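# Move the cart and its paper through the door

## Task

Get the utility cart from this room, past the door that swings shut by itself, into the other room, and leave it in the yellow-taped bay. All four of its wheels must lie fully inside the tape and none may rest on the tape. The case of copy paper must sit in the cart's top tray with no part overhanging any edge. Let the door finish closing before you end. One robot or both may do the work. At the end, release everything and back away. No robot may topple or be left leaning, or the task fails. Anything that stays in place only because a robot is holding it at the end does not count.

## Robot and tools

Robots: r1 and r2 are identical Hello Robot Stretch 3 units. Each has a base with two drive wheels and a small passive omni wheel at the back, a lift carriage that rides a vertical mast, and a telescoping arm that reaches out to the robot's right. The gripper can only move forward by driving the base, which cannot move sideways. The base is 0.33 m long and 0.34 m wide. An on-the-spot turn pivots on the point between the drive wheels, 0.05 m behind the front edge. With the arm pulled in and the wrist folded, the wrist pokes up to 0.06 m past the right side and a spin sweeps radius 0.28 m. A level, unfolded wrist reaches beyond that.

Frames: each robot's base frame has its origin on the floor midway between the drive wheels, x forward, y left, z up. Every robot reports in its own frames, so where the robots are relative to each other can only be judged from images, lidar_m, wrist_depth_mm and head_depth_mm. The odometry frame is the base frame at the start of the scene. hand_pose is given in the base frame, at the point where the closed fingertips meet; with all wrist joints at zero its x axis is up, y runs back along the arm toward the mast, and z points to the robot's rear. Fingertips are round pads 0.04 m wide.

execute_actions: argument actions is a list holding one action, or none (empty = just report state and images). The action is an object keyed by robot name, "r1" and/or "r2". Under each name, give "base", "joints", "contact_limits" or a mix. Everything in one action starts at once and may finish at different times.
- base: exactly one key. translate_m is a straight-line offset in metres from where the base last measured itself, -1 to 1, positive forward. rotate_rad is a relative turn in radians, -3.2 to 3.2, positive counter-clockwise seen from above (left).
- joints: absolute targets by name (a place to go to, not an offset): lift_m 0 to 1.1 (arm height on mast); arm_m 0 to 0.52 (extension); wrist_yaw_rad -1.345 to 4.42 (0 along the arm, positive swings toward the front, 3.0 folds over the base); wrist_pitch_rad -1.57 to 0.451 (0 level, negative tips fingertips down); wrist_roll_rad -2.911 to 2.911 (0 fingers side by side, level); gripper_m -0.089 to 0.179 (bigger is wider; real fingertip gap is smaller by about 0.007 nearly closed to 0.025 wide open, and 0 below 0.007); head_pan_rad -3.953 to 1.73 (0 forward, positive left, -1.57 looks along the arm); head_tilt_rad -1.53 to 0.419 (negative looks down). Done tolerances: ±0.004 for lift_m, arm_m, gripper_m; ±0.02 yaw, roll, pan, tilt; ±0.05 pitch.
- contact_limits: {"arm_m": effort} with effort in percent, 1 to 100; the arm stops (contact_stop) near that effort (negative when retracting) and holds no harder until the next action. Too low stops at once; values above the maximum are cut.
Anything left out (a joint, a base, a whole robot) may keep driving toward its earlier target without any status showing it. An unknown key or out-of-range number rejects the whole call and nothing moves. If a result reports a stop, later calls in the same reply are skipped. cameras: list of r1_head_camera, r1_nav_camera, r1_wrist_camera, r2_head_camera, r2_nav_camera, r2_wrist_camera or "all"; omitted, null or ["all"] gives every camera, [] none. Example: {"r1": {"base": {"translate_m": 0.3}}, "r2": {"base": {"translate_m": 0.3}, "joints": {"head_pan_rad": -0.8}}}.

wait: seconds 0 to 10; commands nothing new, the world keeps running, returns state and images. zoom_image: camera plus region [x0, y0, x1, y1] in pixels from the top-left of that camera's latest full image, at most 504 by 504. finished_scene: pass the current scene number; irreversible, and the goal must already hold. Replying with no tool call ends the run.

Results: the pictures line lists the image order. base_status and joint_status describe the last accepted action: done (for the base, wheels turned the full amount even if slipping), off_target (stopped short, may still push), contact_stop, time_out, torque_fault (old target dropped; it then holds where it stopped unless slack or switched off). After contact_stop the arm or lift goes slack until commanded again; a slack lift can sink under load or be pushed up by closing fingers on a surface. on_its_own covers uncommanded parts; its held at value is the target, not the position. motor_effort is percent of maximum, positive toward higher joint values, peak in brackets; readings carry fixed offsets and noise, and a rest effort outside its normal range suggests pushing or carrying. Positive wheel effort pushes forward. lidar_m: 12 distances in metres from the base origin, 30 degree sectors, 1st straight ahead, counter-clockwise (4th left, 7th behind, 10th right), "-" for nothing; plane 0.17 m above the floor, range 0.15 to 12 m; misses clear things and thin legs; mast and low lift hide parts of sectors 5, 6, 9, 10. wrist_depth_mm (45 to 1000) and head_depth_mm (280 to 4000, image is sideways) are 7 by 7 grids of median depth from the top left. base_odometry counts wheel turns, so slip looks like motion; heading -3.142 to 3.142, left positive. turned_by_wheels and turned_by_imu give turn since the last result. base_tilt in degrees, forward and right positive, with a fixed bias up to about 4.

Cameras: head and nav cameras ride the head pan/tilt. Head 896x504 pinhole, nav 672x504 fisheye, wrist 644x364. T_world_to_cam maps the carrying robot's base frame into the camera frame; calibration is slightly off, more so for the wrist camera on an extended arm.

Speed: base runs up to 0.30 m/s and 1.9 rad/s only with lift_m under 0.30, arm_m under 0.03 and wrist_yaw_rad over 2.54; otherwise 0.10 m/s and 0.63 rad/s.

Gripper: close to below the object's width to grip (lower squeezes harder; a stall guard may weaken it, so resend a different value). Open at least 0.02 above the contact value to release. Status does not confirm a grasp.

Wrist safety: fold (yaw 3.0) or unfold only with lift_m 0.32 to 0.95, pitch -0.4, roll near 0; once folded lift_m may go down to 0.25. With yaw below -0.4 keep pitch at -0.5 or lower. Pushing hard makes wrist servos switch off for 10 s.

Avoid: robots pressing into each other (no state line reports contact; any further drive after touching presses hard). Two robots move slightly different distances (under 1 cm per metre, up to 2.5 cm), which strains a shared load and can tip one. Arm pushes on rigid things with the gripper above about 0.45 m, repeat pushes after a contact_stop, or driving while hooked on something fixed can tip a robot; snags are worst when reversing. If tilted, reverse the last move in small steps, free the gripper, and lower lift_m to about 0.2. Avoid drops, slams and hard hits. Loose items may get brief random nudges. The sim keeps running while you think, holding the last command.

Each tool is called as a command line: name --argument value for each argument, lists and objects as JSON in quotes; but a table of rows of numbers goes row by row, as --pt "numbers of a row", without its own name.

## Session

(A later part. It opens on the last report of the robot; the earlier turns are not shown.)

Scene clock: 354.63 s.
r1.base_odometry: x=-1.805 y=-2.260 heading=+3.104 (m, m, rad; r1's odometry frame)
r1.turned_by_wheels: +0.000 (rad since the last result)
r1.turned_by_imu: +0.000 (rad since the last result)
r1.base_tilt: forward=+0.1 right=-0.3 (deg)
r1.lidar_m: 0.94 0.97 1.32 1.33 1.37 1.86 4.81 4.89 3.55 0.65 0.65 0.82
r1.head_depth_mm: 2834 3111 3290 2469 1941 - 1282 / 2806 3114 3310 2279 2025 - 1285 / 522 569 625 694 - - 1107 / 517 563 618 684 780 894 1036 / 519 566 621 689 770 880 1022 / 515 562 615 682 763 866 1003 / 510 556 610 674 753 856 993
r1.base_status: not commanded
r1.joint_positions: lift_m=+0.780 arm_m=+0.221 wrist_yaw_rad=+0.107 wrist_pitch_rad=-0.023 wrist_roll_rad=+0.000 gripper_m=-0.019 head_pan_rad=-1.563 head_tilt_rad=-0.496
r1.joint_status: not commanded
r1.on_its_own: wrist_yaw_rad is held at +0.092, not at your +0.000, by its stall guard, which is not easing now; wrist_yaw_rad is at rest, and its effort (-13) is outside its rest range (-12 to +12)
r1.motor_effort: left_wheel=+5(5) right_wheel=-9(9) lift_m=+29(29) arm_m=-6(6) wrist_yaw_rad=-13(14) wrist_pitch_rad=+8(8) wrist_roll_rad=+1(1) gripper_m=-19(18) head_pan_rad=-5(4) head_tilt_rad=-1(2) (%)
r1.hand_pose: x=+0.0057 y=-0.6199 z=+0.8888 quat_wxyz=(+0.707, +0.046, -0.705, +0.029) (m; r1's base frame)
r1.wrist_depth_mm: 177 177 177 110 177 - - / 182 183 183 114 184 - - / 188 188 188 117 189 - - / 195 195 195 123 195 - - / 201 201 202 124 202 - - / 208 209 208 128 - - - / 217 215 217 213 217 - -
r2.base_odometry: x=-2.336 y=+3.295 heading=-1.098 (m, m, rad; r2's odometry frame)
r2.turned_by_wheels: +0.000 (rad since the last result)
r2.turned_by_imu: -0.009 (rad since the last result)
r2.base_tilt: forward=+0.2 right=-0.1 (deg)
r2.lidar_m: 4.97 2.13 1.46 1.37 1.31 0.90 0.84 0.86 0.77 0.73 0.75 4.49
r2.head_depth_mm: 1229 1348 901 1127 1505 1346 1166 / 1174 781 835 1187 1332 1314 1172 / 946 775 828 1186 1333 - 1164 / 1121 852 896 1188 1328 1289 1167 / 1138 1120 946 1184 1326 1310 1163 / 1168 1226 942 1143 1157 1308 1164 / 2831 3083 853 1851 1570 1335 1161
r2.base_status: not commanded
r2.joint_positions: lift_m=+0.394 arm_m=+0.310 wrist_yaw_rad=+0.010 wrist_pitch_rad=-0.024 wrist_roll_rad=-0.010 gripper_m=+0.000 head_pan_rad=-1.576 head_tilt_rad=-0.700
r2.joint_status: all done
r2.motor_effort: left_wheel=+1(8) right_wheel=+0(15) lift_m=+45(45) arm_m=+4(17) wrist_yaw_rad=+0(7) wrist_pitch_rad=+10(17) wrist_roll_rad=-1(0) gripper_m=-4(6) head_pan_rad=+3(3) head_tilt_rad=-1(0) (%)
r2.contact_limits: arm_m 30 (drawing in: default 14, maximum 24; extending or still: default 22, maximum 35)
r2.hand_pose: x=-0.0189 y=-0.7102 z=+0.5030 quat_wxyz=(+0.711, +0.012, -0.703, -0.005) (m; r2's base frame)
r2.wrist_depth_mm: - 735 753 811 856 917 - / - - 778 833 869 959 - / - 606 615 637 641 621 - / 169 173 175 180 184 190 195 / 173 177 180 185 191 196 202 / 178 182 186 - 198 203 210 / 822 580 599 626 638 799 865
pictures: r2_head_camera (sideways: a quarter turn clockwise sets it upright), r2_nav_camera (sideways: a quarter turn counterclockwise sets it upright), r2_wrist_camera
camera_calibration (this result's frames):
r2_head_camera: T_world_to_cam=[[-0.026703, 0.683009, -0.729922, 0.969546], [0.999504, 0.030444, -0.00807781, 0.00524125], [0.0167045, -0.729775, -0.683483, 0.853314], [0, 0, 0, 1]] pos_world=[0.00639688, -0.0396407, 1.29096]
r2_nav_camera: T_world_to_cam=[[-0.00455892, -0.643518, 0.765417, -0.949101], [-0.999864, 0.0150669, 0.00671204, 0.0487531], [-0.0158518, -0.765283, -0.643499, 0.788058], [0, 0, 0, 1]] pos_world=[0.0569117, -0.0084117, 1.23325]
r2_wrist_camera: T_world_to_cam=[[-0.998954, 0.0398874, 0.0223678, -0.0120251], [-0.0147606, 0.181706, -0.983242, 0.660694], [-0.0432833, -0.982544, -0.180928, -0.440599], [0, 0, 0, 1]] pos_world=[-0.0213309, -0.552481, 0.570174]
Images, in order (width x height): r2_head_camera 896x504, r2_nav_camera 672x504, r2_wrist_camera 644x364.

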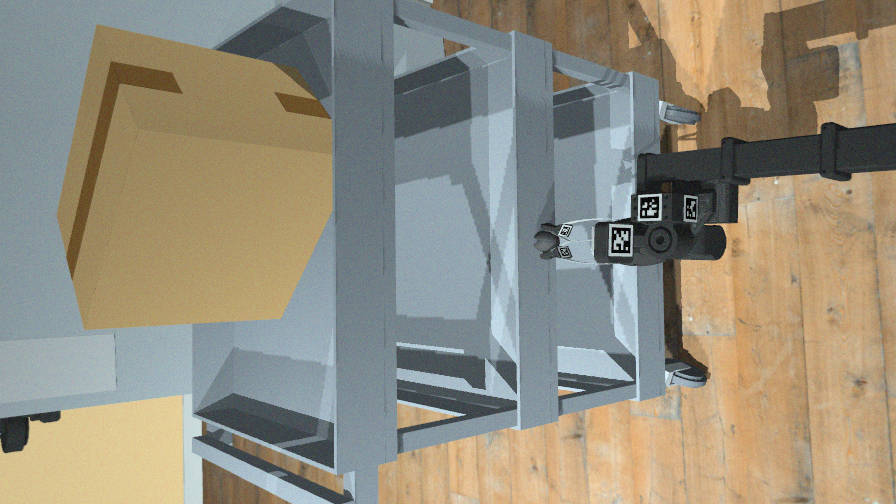

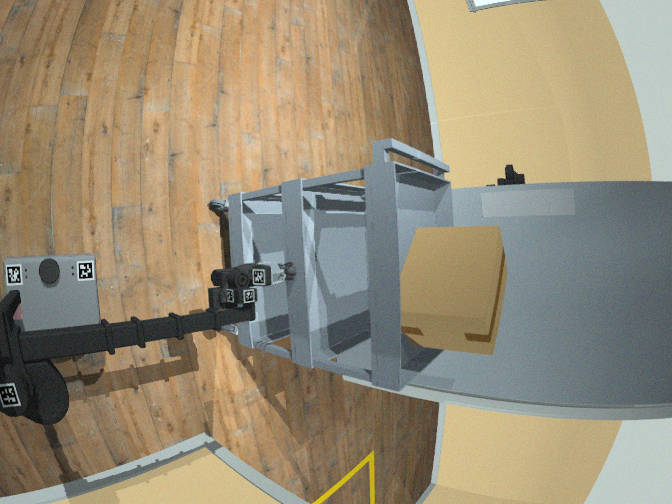

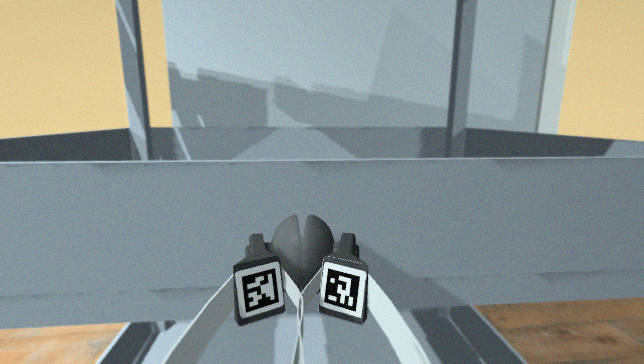

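execute_actions --actions '[{"r2":{"joints":{"arm_m":0.0,"wrist_pitch_rad":-0.4,"gripper_m":0.04,"head_pan_rad":0,"head_tilt_rad":-0.7}}}]' --cameras '[]'

execute_actions --actions '[{"r2":{"base":{"translate_m":0.25},"joints":{"wrist_yaw_rad":3.0}}}]' --cameras '[]'

execute_actions --actions '[{"r2":{"joints":{"lift_m":0.25}}}]' --cameras '[]'

execute_actions --actions '[{"r2":{"base":{"translate_m":0.62}}}]' --cameras '[]'

execute_actions --actions '[{"r2":{"base":{"rotate_rad":-1.52}}}]' --cameras '["r2_nav_camera"]'

Scene clock: 358.73 s.
r1.base_odometry: x=-1.805 y=-2.260 heading=+3.104 (m, m, rad; r1's odometry frame)
r1.turned_by_wheels: +0.000 (rad since the last result)
r1.turned_by_imu: +0.000 (rad since the last result)
r1.base_tilt: forward=+0.1 right=-0.4 (deg)
r1.lidar_m: 0.94 0.97 1.32 1.33 1.38 1.86 4.83 4.91 3.54 0.65 0.65 0.82
r1.head_depth_mm: 2838 3109 3275 2480 1931 - 1286 / 2826 3102 3323 2272 2036 - 1283 / 522 570 625 693 - - 1104 / 517 564 619 683 780 891 1038 / 520 565 622 689 771 878 1024 / 515 561 616 679 761 868 1000 / 512 556 610 674 754 857 992
r1.base_status: not commanded
r1.joint_positions: lift_m=+0.780 arm_m=+0.221 wrist_yaw_rad=+0.107 wrist_pitch_rad=-0.023 wrist_roll_rad=+0.000 gripper_m=-0.019 head_pan_rad=-1.563 head_tilt_rad=-0.496
r1.joint_status: not commanded
r1.on_its_own: wrist_yaw_rad is held at +0.092, not at your +0.000, by its stall guard, which is not easing now; wrist_yaw_rad is at rest, and its effort (-13) is outside its rest range (-12 to +12)
r1.motor_effort: left_wheel=+5(5) right_wheel=-9(8) lift_m=+29(29) arm_m=-6(6) wrist_yaw_rad=-13(13) wrist_pitch_rad=+8(8) wrist_roll_rad=+1(1) gripper_m=-18(18) head_pan_rad=-4(3) head_tilt_rad=-1(1) (%)
r1.hand_pose: x=+0.0057 y=-0.6199 z=+0.8888 quat_wxyz=(+0.707, +0.046, -0.705, +0.029) (m; r1's base frame)
r1.wrist_depth_mm: 177 177 177 110 177 - - / 182 182 183 114 183 - - / 189 189 189 118 189 - - / 196 195 195 123 195 - - / 201 201 202 125 203 - - / 208 209 208 128 - - - / 216 216 218 213 217 - -
r2.base_odometry: x=-2.336 y=+3.295 heading=-1.098 (m, m, rad; r2's odometry frame)
r2.turned_by_wheels: +0.000 (rad since the last result)
r2.turned_by_imu: +0.001 (rad since the last result)
r2.base_tilt: forward=+0.2 right=+0.0 (deg)
r2.lidar_m: 4.96 2.13 1.45 1.37 1.31 0.90 0.84 0.86 0.76 0.73 0.75 4.48
r2.head_depth_mm: - 3395 2461 1928 1589 1354 1174 / - 3367 2456 1923 1585 1346 1170 / - 3370 2453 1939 1587 1345 1171 / - 3391 2458 1913 1575 1340 1168 / - 3361 2453 1921 1574 1345 1164 / - 3347 2427 1904 1568 1342 1166 / - 3316 2415 1893 1564 1338 1165
r2.base_status: not commanded
r2.joint_positions: lift_m=+0.394 arm_m=+0.001 wrist_yaw_rad=+0.010 wrist_pitch_rad=-0.414 wrist_roll_rad=-0.010 gripper_m=+0.040 head_pan_rad=-0.007 head_tilt_rad=-0.700
r2.joint_status: all done
r2.motor_effort: left_wheel=+1(1) right_wheel=+0(0) lift_m=+45(46) arm_m=-1(4) wrist_yaw_rad=-1(0) wrist_pitch_rad=+6(11) wrist_roll_rad=+0(1) gripper_m=+0(93) head_pan_rad=+2(44) head_tilt_rad=+0(1) (%)
r2.hand_pose: x=-0.0193 y=-0.3710 z=+0.4081 quat_wxyz=(+0.696, +0.150, -0.687, -0.141) (m; r2's base frame)
r2.wrist_depth_mm: - 424 428 435 454 462 - / - - - - - - - / - - 879 889 840 - - / 940 677 581 608 604 927 968 / 752 724 726 747 754 777 783 / 635 636 - 648 655 657 651 / 552 558 557 556 561 563 569
pictures: none
No camera images: the call's "cameras" was empty. Leave "cameras" out to get every camera's image.

Scene clock: 362.40 s.
r1.base_odometry: x=-1.805 y=-2.260 heading=+3.104 (m, m, rad; r1's odometry frame)
r1.turned_by_wheels: +0.000 (rad since the last result)
r1.turned_by_imu: +0.000 (rad since the last result)
r1.base_tilt: forward=+0.1 right=-0.3 (deg)
r1.lidar_m: 0.94 0.97 1.32 1.33 1.38 1.86 4.82 4.90 3.52 0.65 0.65 0.82
r1.head_depth_mm: 2855 3082 3297 2446 1956 - 1280 / 2829 3101 3292 2281 2034 - 1289 / 523 570 627 695 - - 1108 / 516 564 618 683 780 891 1036 / 520 566 621 687 770 877 1018 / 515 562 616 681 762 867 1006 / 511 557 610 673 755 857 989
r1.base_status: not commanded
r1.joint_positions: lift_m=+0.780 arm_m=+0.221 wrist_yaw_rad=+0.107 wrist_pitch_rad=-0.023 wrist_roll_rad=+0.000 gripper_m=-0.019 head_pan_rad=-1.563 head_tilt_rad=-0.496
r1.joint_status: not commanded
r1.on_its_own: wrist_yaw_rad is held at +0.092, not at your +0.000, by its stall guard, which is not easing now; wrist_yaw_rad is at rest, and its effort (-13) is outside its rest range (-12 to +12)
r1.motor_effort: left_wheel=+5(5) right_wheel=-9(9) lift_m=+29(29) arm_m=-6(6) wrist_yaw_rad=-13(13) wrist_pitch_rad=+8(8) wrist_roll_rad=+1(2) gripper_m=-19(18) head_pan_rad=-5(5) head_tilt_rad=-2(1) (%)
r1.hand_pose: x=+0.0057 y=-0.6199 z=+0.8888 quat_wxyz=(+0.707, +0.046, -0.705, +0.029) (m; r1's base frame)
r1.wrist_depth_mm: 177 177 177 110 177 - - / 183 183 182 114 183 - - / 189 189 188 117 189 - - / 194 194 194 123 197 - - / 202 202 202 125 202 - - / 209 209 208 128 - - - / 217 216 218 213 217 - -
r2.base_odometry: x=-2.222 y=+3.072 heading=-1.098 (m, m, rad; r2's odometry frame)
r2.turned_by_wheels: +0.000 (rad since the last result)
r2.turned_by_imu: +0.002 (rad since the last result)
r2.base_tilt: forward=+0.2 right=-0.1 (deg)
r2.lidar_m: 4.72 2.15 1.48 1.39 1.42 1.17 1.09 1.11 0.75 0.72 3.45 4.42
r2.head_depth_mm: - 3388 2460 1931 1585 1348 1171 / - 3386 2465 1938 1587 1349 1173 / - 3374 2446 1925 1589 1340 1168 / - 3389 2436 1932 1567 1341 1168 / - 3361 2435 1909 1573 1333 1159 / - 3323 2412 1907 1566 1339 1160 / - 3313 2422 1897 1570 1331 1162
r2.base_status: done
r2.joint_positions: lift_m=+0.394 arm_m=+0.001 wrist_yaw_rad=+2.997 wrist_pitch_rad=-0.414 wrist_roll_rad=-0.010 gripper_m=+0.040 head_pan_rad=-0.007 head_tilt_rad=-0.700
r2.joint_status: all done
r2.motor_effort: left_wheel=+0(5) right_wheel=+0(5) lift_m=+45(45) arm_m=-1(1) wrist_yaw_rad=+3(5) wrist_pitch_rad=+6(6) wrist_roll_rad=+0(0) gripper_m=+0(0) head_pan_rad=+4(4) head_tilt_rad=+0(0) (%)
r2.hand_pose: x=+0.0112 y=+0.0765 z=+0.4081 quat_wxyz=(+0.195, +0.697, +0.096, +0.683) (m; r2's base frame)
r2.wrist_depth_mm: - - - - - - - / - - - - - - - / - - - - - - - / 922 - 951 952 958 987 962 / 753 738 794 778 769 797 787 / 635 636 - 653 656 654 672 / 551 547 568 555 564 565 569
pictures: none
No camera images: the call's "cameras" was empty. Leave "cameras" out to get every camera's image.

Scene clock: 364.57 s.
r1.base_odometry: x=-1.805 y=-2.260 heading=+3.104 (m, m, rad; r1's odometry frame)
r1.turned_by_wheels: +0.000 (rad since the last result)
r1.turned_by_imu: +0.000 (rad since the last result)
r1.base_tilt: forward=+0.1 right=-0.4 (deg)
r1.lidar_m: 0.94 0.97 1.32 1.33 1.37 1.87 4.83 4.89 3.55 0.65 0.66 0.82
r1.head_depth_mm: 2851 3083 3317 2432 1940 - 1276 / 2826 3121 3307 2269 2006 - 1284 / 523 568 625 693 - - 1104 / 516 564 620 683 779 891 1033 / 520 566 622 688 770 882 1022 / 515 561 615 681 763 866 1003 / 512 556 610 675 754 856 990
r1.base_status: not commanded
r1.joint_positions: lift_m=+0.780 arm_m=+0.221 wrist_yaw_rad=+0.107 wrist_pitch_rad=-0.023 wrist_roll_rad=+0.000 gripper_m=-0.019 head_pan_rad=-1.563 head_tilt_rad=-0.496
r1.joint_status: not commanded
r1.on_its_own: wrist_yaw_rad is held at +0.092, not at your +0.000, by its stall guard, which is not easing now; wrist_yaw_rad is at rest, and its effort (-14) is outside its rest range (-12 to +12)
r1.motor_effort: left_wheel=+5(5) right_wheel=-9(9) lift_m=+29(29) arm_m=-6(6) wrist_yaw_rad=-14(13) wrist_pitch_rad=+7(8) wrist_roll_rad=+1(1) gripper_m=-18(19) head_pan_rad=-3(4) head_tilt_rad=-1(2) (%)
r1.hand_pose: x=+0.0057 y=-0.6199 z=+0.8888 quat_wxyz=(+0.707, +0.046, -0.705, +0.029) (m; r1's base frame)
r1.wrist_depth_mm: 177 176 177 110 177 - - / 183 182 183 114 183 - - / 189 188 189 117 189 - - / 195 195 195 123 195 - - / 202 202 202 125 202 - - / 208 209 208 129 - - - / 217 217 217 213 217 - -
r2.base_odometry: x=-2.222 y=+3.072 heading=-1.098 (m, m, rad; r2's odometry frame)
r2.turned_by_wheels: +0.000 (rad since the last result)
r2.turned_by_imu: +0.000 (rad since the last result)
r2.base_tilt: forward=+0.1 right=-0.1 (deg)
r2.lidar_m: 4.76 2.16 1.48 1.39 1.41 1.16 1.09 1.11 0.75 0.72 3.46 4.47
r2.head_depth_mm: - 3414 2467 1943 1592 1350 1169 / - 3420 2451 1924 1591 1343 1174 / - 3343 2456 1927 1580 1337 1167 / - 3333 2462 1920 1575 1338 1167 / - 3323 2430 1907 1583 1342 1164 / - 3338 2422 1914 1577 1336 1166 / - 3294 2411 1911 1568 1333 1157
r2.base_status: not commanded
r2.joint_positions: lift_m=+0.251 arm_m=+0.001 wrist_yaw_rad=+2.997 wrist_pitch_rad=-0.414 wrist_roll_rad=-0.010 gripper_m=+0.040 head_pan_rad=-0.007 head_tilt_rad=-0.700
r2.joint_status: all done
r2.motor_effort: left_wheel=+0(1) right_wheel=+0(0) lift_m=+15(39) arm_m=-1(1) wrist_yaw_rad=+2(3) wrist_pitch_rad=+6(6) wrist_roll_rad=-1(0) gripper_m=+0(1) head_pan_rad=+3(3) head_tilt_rad=+0(0) (%)
r2.hand_pose: x=+0.0111 y=+0.0765 z=+0.2642 quat_wxyz=(+0.195, +0.697, +0.096, +0.683) (m; r2's base frame)
r2.wrist_depth_mm: - - - - - - - / - - - - - - - / 837 - 877 906 911 914 944 / 669 - 684 689 692 713 709 / 546 538 578 559 566 564 579 / 469 - - - 473 477 479 / - - - 407 409 413 416
pictures: none
No camera images: the call's "cameras" was empty. Leave "cameras" out to get every camera's image.

Scene clock: 368.20 s.
r1.base_odometry: x=-1.805 y=-2.260 heading=+3.104 (m, m, rad; r1's odometry frame)
r1.turned_by_wheels: +0.000 (rad since the last result)
r1.turned_by_imu: +0.000 (rad since the last result)
r1.base_tilt: forward=+0.1 right=-0.3 (deg)
r1.lidar_m: 0.94 0.97 1.31 1.33 1.37 1.86 4.83 4.90 2.10 0.65 0.65 0.82
r1.head_depth_mm: 2835 3109 3267 2171 1935 - 1276 / 2831 3107 3329 2281 2037 - 1281 / 523 569 625 693 - - 1107 / 518 564 618 685 782 891 1037 / 519 567 620 689 772 879 1018 / 515 562 616 681 764 864 1002 / 511 556 610 674 753 858 991
r1.base_status: not commanded
r1.joint_positions: lift_m=+0.780 arm_m=+0.221 wrist_yaw_rad=+0.107 wrist_pitch_rad=-0.023 wrist_roll_rad=+0.000 gripper_m=-0.019 head_pan_rad=-1.563 head_tilt_rad=-0.496
r1.joint_status: not commanded
r1.on_its_own: wrist_yaw_rad is held at +0.092, not at your +0.000, by its stall guard, which is not easing now; wrist_yaw_rad is at rest, and its effort (-13) is outside its rest range (-12 to +12)
r1.motor_effort: left_wheel=+5(5) right_wheel=-9(9) lift_m=+29(29) arm_m=-6(6) wrist_yaw_rad=-13(14) wrist_pitch_rad=+8(7) wrist_roll_rad=+1(1) gripper_m=-18(18) head_pan_rad=-5(4) head_tilt_rad=-1(1) (%)
r1.hand_pose: x=+0.0057 y=-0.6199 z=+0.8888 quat_wxyz=(+0.707, +0.046, -0.705, +0.029) (m; r1's base frame)
r1.wrist_depth_mm: 177 177 178 110 178 - - / 182 183 183 114 183 - - / 188 189 189 118 189 - - / 195 195 195 123 195 - - / 201 202 202 125 202 - - / 209 210 208 129 - - - / 217 217 218 214 217 - -
r2.base_odometry: x=-1.940 y=+2.521 heading=-1.098 (m, m, rad; r2's odometry frame)
r2.turned_by_wheels: +0.000 (rad since the last result)
r2.turned_by_imu: +0.003 (rad since the last result)
r2.base_tilt: forward=+0.1 right=-0.1 (deg)
r2.lidar_m: 4.13 2.24 1.53 1.44 1.47 1.83 1.72 1.02 0.95 2.23 3.40 4.39
r2.head_depth_mm: 3571 3403 2469 1939 1586 1347 1174 / 3535 3365 2475 1936 1592 1347 1174 / 3525 3419 2452 1921 1589 1341 1170 / 3486 3366 2438 1913 1583 1343 1166 / 3465 3332 2410 1907 1581 1346 1162 / 3451 3326 2423 1912 1566 1340 1165 / 3415 3279 2423 1904 1570 1334 1158
r2.base_status: done
r2.joint_positions: lift_m=+0.251 arm_m=+0.001 wrist_yaw_rad=+2.998 wrist_pitch_rad=-0.414 wrist_roll_rad=-0.010 gripper_m=+0.040 head_pan_rad=-0.007 head_tilt_rad=-0.700
r2.joint_status: not commanded
r2.motor_effort: left_wheel=+0(12) right_wheel=+0(5) lift_m=+15(16) arm_m=-1(1) wrist_yaw_rad=+1(3) wrist_pitch_rad=+6(6) wrist_roll_rad=-1(1) gripper_m=-1(0) head_pan_rad=+3(3) head_tilt_rad=-1(1) (%)
r2.hand_pose: x=+0.0109 y=+0.0765 z=+0.2642 quat_wxyz=(+0.195, +0.697, +0.097, +0.683) (m; r2's base frame)
r2.wrist_depth_mm: - - - - - - - / - - - - - - - / 857 - 895 881 926 932 935 / 671 - 685 689 704 702 702 / 545 531 579 556 565 571 577 / 475 - - - 478 474 478 / - - - 408 412 411 415
pictures: none
No camera images: the call's "cameras" was empty. Leave "cameras" out to get every camera's image.

Scene clock: 370.30 s.
r1.base_odometry: x=-1.805 y=-2.260 heading=+3.104 (m, m, rad; r1's odometry frame)
r1.turned_by_wheels: +0.000 (rad since the last result)
r1.turned_by_imu: +0.000 (rad since the last result)
r1.base_tilt: forward=+0.1 right=-0.4 (deg)
r1.lidar_m: 0.94 0.97 1.32 1.33 1.38 1.86 4.81 4.89 2.09 0.65 0.65 0.82
r1.head_depth_mm: 2817 3072 3325 2257 1948 - 1282 / 2814 3114 3297 2270 2013 - 1284 / 522 569 626 694 - - 1105 / 517 563 619 683 778 894 1038 / 520 566 622 690 769 881 1022 / 516 562 616 682 765 863 1004 / 510 556 610 674 754 856 988
r1.base_status: not commanded
r1.joint_positions: lift_m=+0.780 arm_m=+0.221 wrist_yaw_rad=+0.107 wrist_pitch_rad=-0.023 wrist_roll_rad=+0.000 gripper_m=-0.019 head_pan_rad=-1.563 head_tilt_rad=-0.496
r1.joint_status: not commanded
r1.on_its_own: wrist_yaw_rad is held at +0.092, not at your +0.000, by its stall guard, which is not easing now; wrist_yaw_rad is at rest, and its effort (-13) is outside its rest range (-12 to +12)
r1.motor_effort: left_wheel=+5(5) right_wheel=-9(9) lift_m=+29(29) arm_m=-6(6) wrist_yaw_rad=-13(13) wrist_pitch_rad=+8(7) wrist_roll_rad=+1(1) gripper_m=-19(20) head_pan_rad=-4(4) head_tilt_rad=-2(1) (%)
r1.hand_pose: x=+0.0057 y=-0.6199 z=+0.8888 quat_wxyz=(+0.707, +0.046, -0.705, +0.029) (m; r1's base frame)
r1.wrist_depth_mm: 177 177 177 110 177 - - / 183 183 183 114 184 - - / 189 188 189 117 189 - - / 195 195 195 123 195 - - / 201 202 202 124 202 - - / 209 210 208 128 - - - / 216 217 217 214 217 - -
r2.base_odometry: x=-1.940 y=+2.521 heading=-2.617 (m, m, rad; r2's odometry frame)
r2.turned_by_wheels: -1.520 (rad since the last result)
r2.turned_by_imu: -1.512 (rad since the last result)
r2.base_tilt: forward=+0.1 right=-0.1 (deg)
r2.lidar_m: 3.34 3.43 4.33 4.13 2.13 1.51 1.44 1.48 1.80 1.72 0.98 0.95
r2.head_depth_mm: 2794 3042 2291 1940 1592 1347 1170 / 2862 3106 2258 1938 1592 1348 1163 / 2814 3107 2433 1917 1585 1351 1166 / 2847 3079 2444 1920 1586 1338 1165 / 2842 3045 2404 1912 1578 1341 1163 / 2817 3043 2441 1903 1572 1337 1166 / 2817 3040 2405 1896 1567 1339 1162
r2.base_status: done
r2.joint_positions: lift_m=+0.251 arm_m=+0.001 wrist_yaw_rad=+2.998 wrist_pitch_rad=-0.414 wrist_roll_rad=-0.010 gripper_m=+0.040 head_pan_rad=-0.007 head_tilt_rad=-0.700
r2.joint_status: not commanded
r2.motor_effort: left_wheel=+1(12) right_wheel=-1(7) lift_m=+15(15) arm_m=-1(1) wrist_yaw_rad=+2(1) wrist_pitch_rad=+6(6) wrist_roll_rad=+0(1) gripper_m=+0(0) head_pan_rad=+3(4) head_tilt_rad=+0(0) (%)
r2.hand_pose: x=+0.0109 y=+0.0765 z=+0.2642 quat_wxyz=(+0.195, +0.697, +0.097, +0.683) (m; r2's base frame)
r2.wrist_depth_mm: - - - - - - - / - - - - - - - / 864 - 894 893 907 904 948 / 663 - 673 689 695 699 714 / 544 537 576 562 565 564 571 / 479 - - - 478 475 477 / - - - 407 410 412 414
pictures: r2_nav_camera (sideways: a quarter turn counterclockwise sets it upright)
camera_calibration (this result's frames):
r2_nav_camera: T_world_to_cam=[[0.64351, -0.00555358, 0.765417, -0.953055], [-0.0166123, -0.999839, 0.00671204, 0.0427553], [0.765257, -0.0170346, -0.643499, 0.783293], [0, 0, 0, 1]] pos_world=[0.0145902, 0.0507987, 1.23325]
Images, in order (width x height): r2_nav_camera 672x504.

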